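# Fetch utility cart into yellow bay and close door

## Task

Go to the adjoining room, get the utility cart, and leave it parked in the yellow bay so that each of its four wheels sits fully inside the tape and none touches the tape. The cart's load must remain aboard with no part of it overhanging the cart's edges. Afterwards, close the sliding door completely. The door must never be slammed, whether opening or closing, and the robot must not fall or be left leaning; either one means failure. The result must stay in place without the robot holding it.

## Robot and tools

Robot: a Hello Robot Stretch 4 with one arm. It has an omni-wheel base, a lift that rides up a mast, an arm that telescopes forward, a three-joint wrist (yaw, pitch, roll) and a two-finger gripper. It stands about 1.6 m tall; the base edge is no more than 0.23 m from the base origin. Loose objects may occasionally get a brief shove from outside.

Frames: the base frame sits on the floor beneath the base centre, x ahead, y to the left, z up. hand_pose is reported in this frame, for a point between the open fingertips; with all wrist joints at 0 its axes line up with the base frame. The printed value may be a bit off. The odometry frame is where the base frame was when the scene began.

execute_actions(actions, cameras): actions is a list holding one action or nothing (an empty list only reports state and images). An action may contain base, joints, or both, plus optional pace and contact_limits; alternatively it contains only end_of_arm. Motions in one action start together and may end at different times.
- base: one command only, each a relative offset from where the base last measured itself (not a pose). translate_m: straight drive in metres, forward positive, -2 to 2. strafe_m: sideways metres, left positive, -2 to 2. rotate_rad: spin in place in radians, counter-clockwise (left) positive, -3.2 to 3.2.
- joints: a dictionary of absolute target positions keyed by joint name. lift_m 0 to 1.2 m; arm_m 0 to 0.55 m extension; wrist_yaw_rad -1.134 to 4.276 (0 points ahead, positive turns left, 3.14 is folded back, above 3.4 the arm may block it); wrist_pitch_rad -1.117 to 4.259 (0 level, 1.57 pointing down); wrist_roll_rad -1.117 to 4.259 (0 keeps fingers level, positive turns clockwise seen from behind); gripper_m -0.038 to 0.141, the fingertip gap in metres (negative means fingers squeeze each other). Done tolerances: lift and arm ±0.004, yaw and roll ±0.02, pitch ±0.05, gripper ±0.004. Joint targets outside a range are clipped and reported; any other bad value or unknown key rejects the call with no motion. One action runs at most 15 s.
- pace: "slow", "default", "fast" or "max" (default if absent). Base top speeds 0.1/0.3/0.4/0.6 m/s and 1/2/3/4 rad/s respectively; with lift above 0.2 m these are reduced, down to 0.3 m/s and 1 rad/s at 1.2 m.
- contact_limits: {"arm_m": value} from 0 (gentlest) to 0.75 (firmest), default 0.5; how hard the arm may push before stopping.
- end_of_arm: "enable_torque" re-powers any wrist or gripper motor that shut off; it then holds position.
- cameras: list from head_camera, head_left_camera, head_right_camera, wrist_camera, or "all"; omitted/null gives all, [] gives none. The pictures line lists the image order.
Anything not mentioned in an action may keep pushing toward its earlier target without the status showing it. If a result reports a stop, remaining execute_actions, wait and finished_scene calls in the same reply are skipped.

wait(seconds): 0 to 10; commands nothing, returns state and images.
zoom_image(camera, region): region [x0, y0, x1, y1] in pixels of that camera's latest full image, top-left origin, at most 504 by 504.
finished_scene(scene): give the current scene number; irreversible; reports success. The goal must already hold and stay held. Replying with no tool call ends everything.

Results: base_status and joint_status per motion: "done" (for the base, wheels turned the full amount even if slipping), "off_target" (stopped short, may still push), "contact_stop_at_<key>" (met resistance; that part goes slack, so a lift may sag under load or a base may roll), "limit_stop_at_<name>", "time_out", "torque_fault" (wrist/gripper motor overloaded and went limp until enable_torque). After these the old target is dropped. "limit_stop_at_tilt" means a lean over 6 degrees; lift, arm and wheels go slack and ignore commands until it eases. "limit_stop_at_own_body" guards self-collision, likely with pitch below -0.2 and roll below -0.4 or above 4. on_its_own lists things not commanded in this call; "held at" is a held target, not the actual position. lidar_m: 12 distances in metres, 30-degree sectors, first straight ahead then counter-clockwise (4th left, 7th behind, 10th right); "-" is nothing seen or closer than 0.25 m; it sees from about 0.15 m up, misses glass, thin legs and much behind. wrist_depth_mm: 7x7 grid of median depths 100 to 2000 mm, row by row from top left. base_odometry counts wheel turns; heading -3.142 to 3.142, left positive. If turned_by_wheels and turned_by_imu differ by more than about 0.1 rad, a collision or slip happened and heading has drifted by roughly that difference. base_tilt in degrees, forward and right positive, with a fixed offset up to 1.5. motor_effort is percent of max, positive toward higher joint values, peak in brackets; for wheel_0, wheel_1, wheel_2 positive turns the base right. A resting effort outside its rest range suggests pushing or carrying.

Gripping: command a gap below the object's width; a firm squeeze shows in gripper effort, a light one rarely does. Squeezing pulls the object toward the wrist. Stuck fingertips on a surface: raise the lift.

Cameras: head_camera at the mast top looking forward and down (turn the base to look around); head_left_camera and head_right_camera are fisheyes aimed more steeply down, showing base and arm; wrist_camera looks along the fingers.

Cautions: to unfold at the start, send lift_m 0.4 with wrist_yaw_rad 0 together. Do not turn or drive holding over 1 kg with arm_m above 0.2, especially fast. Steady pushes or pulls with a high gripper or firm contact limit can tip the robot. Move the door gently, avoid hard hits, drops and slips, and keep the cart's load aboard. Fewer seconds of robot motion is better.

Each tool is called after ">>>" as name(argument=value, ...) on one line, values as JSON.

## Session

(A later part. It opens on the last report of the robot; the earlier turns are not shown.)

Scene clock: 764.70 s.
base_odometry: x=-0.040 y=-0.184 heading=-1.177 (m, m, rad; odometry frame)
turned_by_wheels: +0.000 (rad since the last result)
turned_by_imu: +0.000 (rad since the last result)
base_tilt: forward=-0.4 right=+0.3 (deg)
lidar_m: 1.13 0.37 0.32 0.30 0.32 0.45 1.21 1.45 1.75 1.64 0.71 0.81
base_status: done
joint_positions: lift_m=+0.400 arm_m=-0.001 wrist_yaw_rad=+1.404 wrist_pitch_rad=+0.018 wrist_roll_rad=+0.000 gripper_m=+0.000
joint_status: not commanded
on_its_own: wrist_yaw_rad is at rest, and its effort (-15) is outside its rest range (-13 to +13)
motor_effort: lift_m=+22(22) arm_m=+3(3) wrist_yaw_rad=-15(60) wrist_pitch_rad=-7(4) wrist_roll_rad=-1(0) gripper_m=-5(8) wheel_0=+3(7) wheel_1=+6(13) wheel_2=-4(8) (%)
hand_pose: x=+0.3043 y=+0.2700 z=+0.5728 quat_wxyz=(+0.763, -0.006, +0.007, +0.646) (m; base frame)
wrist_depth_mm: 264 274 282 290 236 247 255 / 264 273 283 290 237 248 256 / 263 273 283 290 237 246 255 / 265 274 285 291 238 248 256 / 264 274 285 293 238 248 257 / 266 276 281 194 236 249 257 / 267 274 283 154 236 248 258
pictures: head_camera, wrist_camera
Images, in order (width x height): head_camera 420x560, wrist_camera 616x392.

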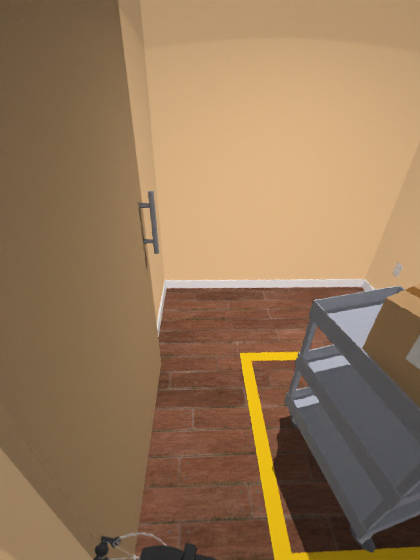

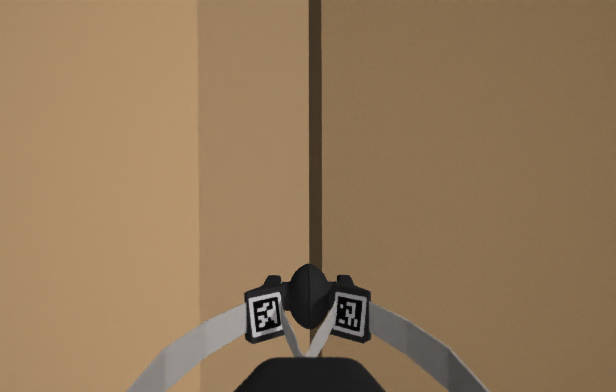

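>>> execute_actions(actions=[{"base":{"translate_m":0.04},"pace":"slow"}], cameras=["wrist_camera"])

>>> execute_actions(actions=[{"base":{"translate_m":0.04},"pace":"slow"}], cameras=["wrist_camera","head_camera"])

Scene clock: 773.10 s.
base_odometry: x=-0.025 y=-0.221 heading=-1.177 (m, m, rad; odometry frame)
turned_by_wheels: +0.000 (rad since the last result)
turned_by_imu: -0.001 (rad since the last result)
base_tilt: forward=-0.4 right=+0.2 (deg)
lidar_m: 1.12 0.38 0.32 0.29 0.31 0.45 1.22 1.53 1.75 1.67 0.67 0.77
base_status: done
joint_positions: lift_m=+0.400 arm_m=-0.001 wrist_yaw_rad=+1.402 wrist_pitch_rad=+0.018 wrist_roll_rad=+0.000 gripper_m=+0.000
joint_status: not commanded
motor_effort: lift_m=+22(22) arm_m=+3(3) wrist_yaw_rad=-9(64) wrist_pitch_rad=-4(4) wrist_roll_rad=-1(1) gripper_m=-6(7) wheel_0=+4(7) wheel_1=+4(12) wheel_2=-3(9) (%)
hand_pose: x=+0.3049 y=+0.2697 z=+0.5728 quat_wxyz=(+0.764, -0.006, +0.007, +0.645) (m; base frame)
wrist_depth_mm: 265 273 285 282 238 247 257 / 265 274 283 281 239 249 256 / 265 274 287 282 239 248 258 / 266 274 285 282 239 249 259 / 267 277 286 283 241 249 259 / 267 276 282 195 236 249 260 / 267 273 286 152 237 250 262
pictures: wrist_camera
Images, in order (width x height): wrist_camera 616x392.

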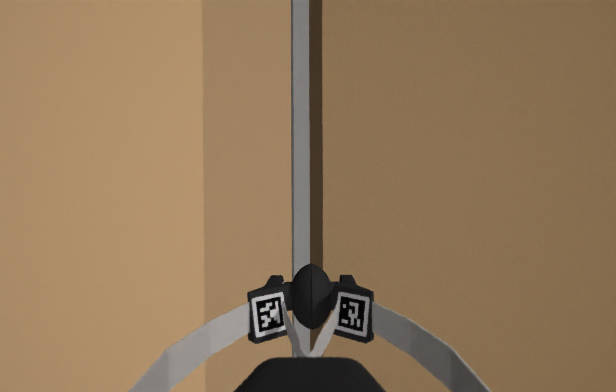

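Scene clock: 774.63 s.
base_odometry: x=-0.010 y=-0.258 heading=-1.176 (m, m, rad; odometry frame)
turned_by_wheels: +0.001 (rad since the last result)
turned_by_imu: +0.001 (rad since the last result)
base_tilt: forward=-0.3 right=+0.2 (deg)
lidar_m: 1.13 0.38 0.31 0.28 0.30 0.45 1.20 1.56 1.76 1.66 0.67 0.79
base_status: done
joint_positions: lift_m=+0.400 arm_m=-0.001 wrist_yaw_rad=+1.425 wrist_pitch_rad=+0.017 wrist_roll_rad=+0.000 gripper_m=+0.000
joint_status: not commanded
on_its_own: wrist_yaw_rad is at rest, and its effort (-73) is outside its rest range (-13 to +13)
motor_effort: lift_m=+22(22) arm_m=+3(3) wrist_yaw_rad=-73(73) wrist_pitch_rad=-3(6) wrist_roll_rad=-1(1) gripper_m=-11(10) wheel_0=+7(7) wheel_1=+14(14) wheel_2=-6(11) (%)
hand_pose: x=+0.2989 y=+0.2726 z=+0.5730 quat_wxyz=(+0.757, -0.005, +0.007, +0.654) (m; base frame)
wrist_depth_mm: 266 274 282 226 233 240 247 / 266 274 282 226 233 240 248 / 268 273 281 228 234 242 250 / 267 274 282 227 234 241 249 / 267 276 283 229 235 244 248 / 267 274 186 185 234 241 251 / 270 167 282 179 140 242 251
pictures: head_camera, wrist_camera
Images, in order (width x height): head_camera 420x560, wrist_camera 616x392.

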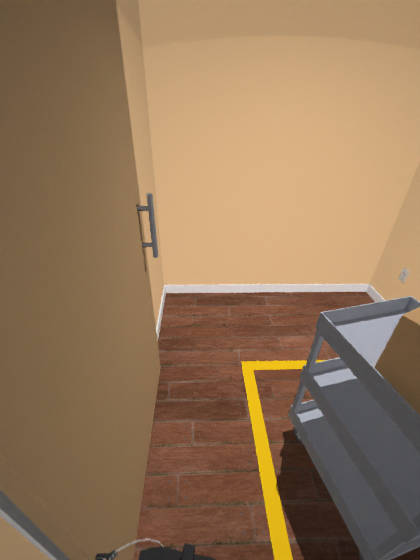

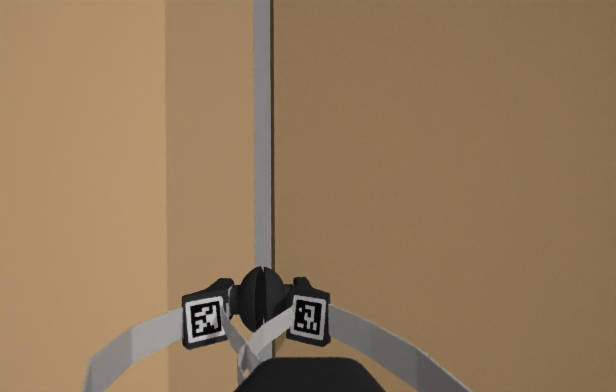

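Hard stop, with the grey jamb sliver as in the closed state. Back off.

>>> execute_actions(actions=[{"base":{"translate_m":-0.1},"pace":"slow"}], cameras=["head_left_camera"])

>>> finished_scene(scene=1)

Scene clock: 781.33 s.
base_odometry: x=-0.048 y=-0.165 heading=-1.176 (m, m, rad; odometry frame)
turned_by_wheels: +0.000 (rad since the last result)
turned_by_imu: -0.002 (rad since the last result)
base_tilt: forward=-0.4 right=+0.2 (deg)
lidar_m: 1.10 0.43 0.32 0.30 0.32 0.44 1.20 1.44 1.75 1.65 0.71 0.80
base_status: done
joint_positions: lift_m=+0.400 arm_m=-0.001 wrist_yaw_rad=+1.400 wrist_pitch_rad=+0.018 wrist_roll_rad=+0.000 gripper_m=+0.000
joint_status: not commanded
motor_effort: lift_m=+22(22) arm_m=+3(3) wrist_yaw_rad=-3(73) wrist_pitch_rad=-8(5) wrist_roll_rad=+0(1) gripper_m=-5(7) wheel_0=-2(7) wheel_1=-3(12) wheel_2=+1(8) (%)
hand_pose: x=+0.3055 y=+0.2694 z=+0.5728 quat_wxyz=(+0.765, -0.006, +0.007, +0.644) (m; base frame)
wrist_depth_mm: 265 273 283 296 276 247 257 / 264 273 285 297 277 247 257 / 265 274 283 296 278 247 258 / 267 276 286 300 277 248 257 / 265 276 285 298 277 250 256 / 266 276 283 195 242 250 259 / 265 273 282 294 257 251 259
pictures: head_left_camera
Images, in order (width x height): head_left_camera 420x672.

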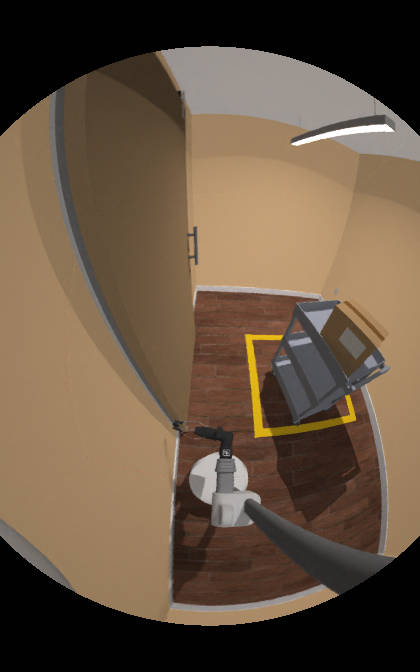

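The scene is finished: the task was done.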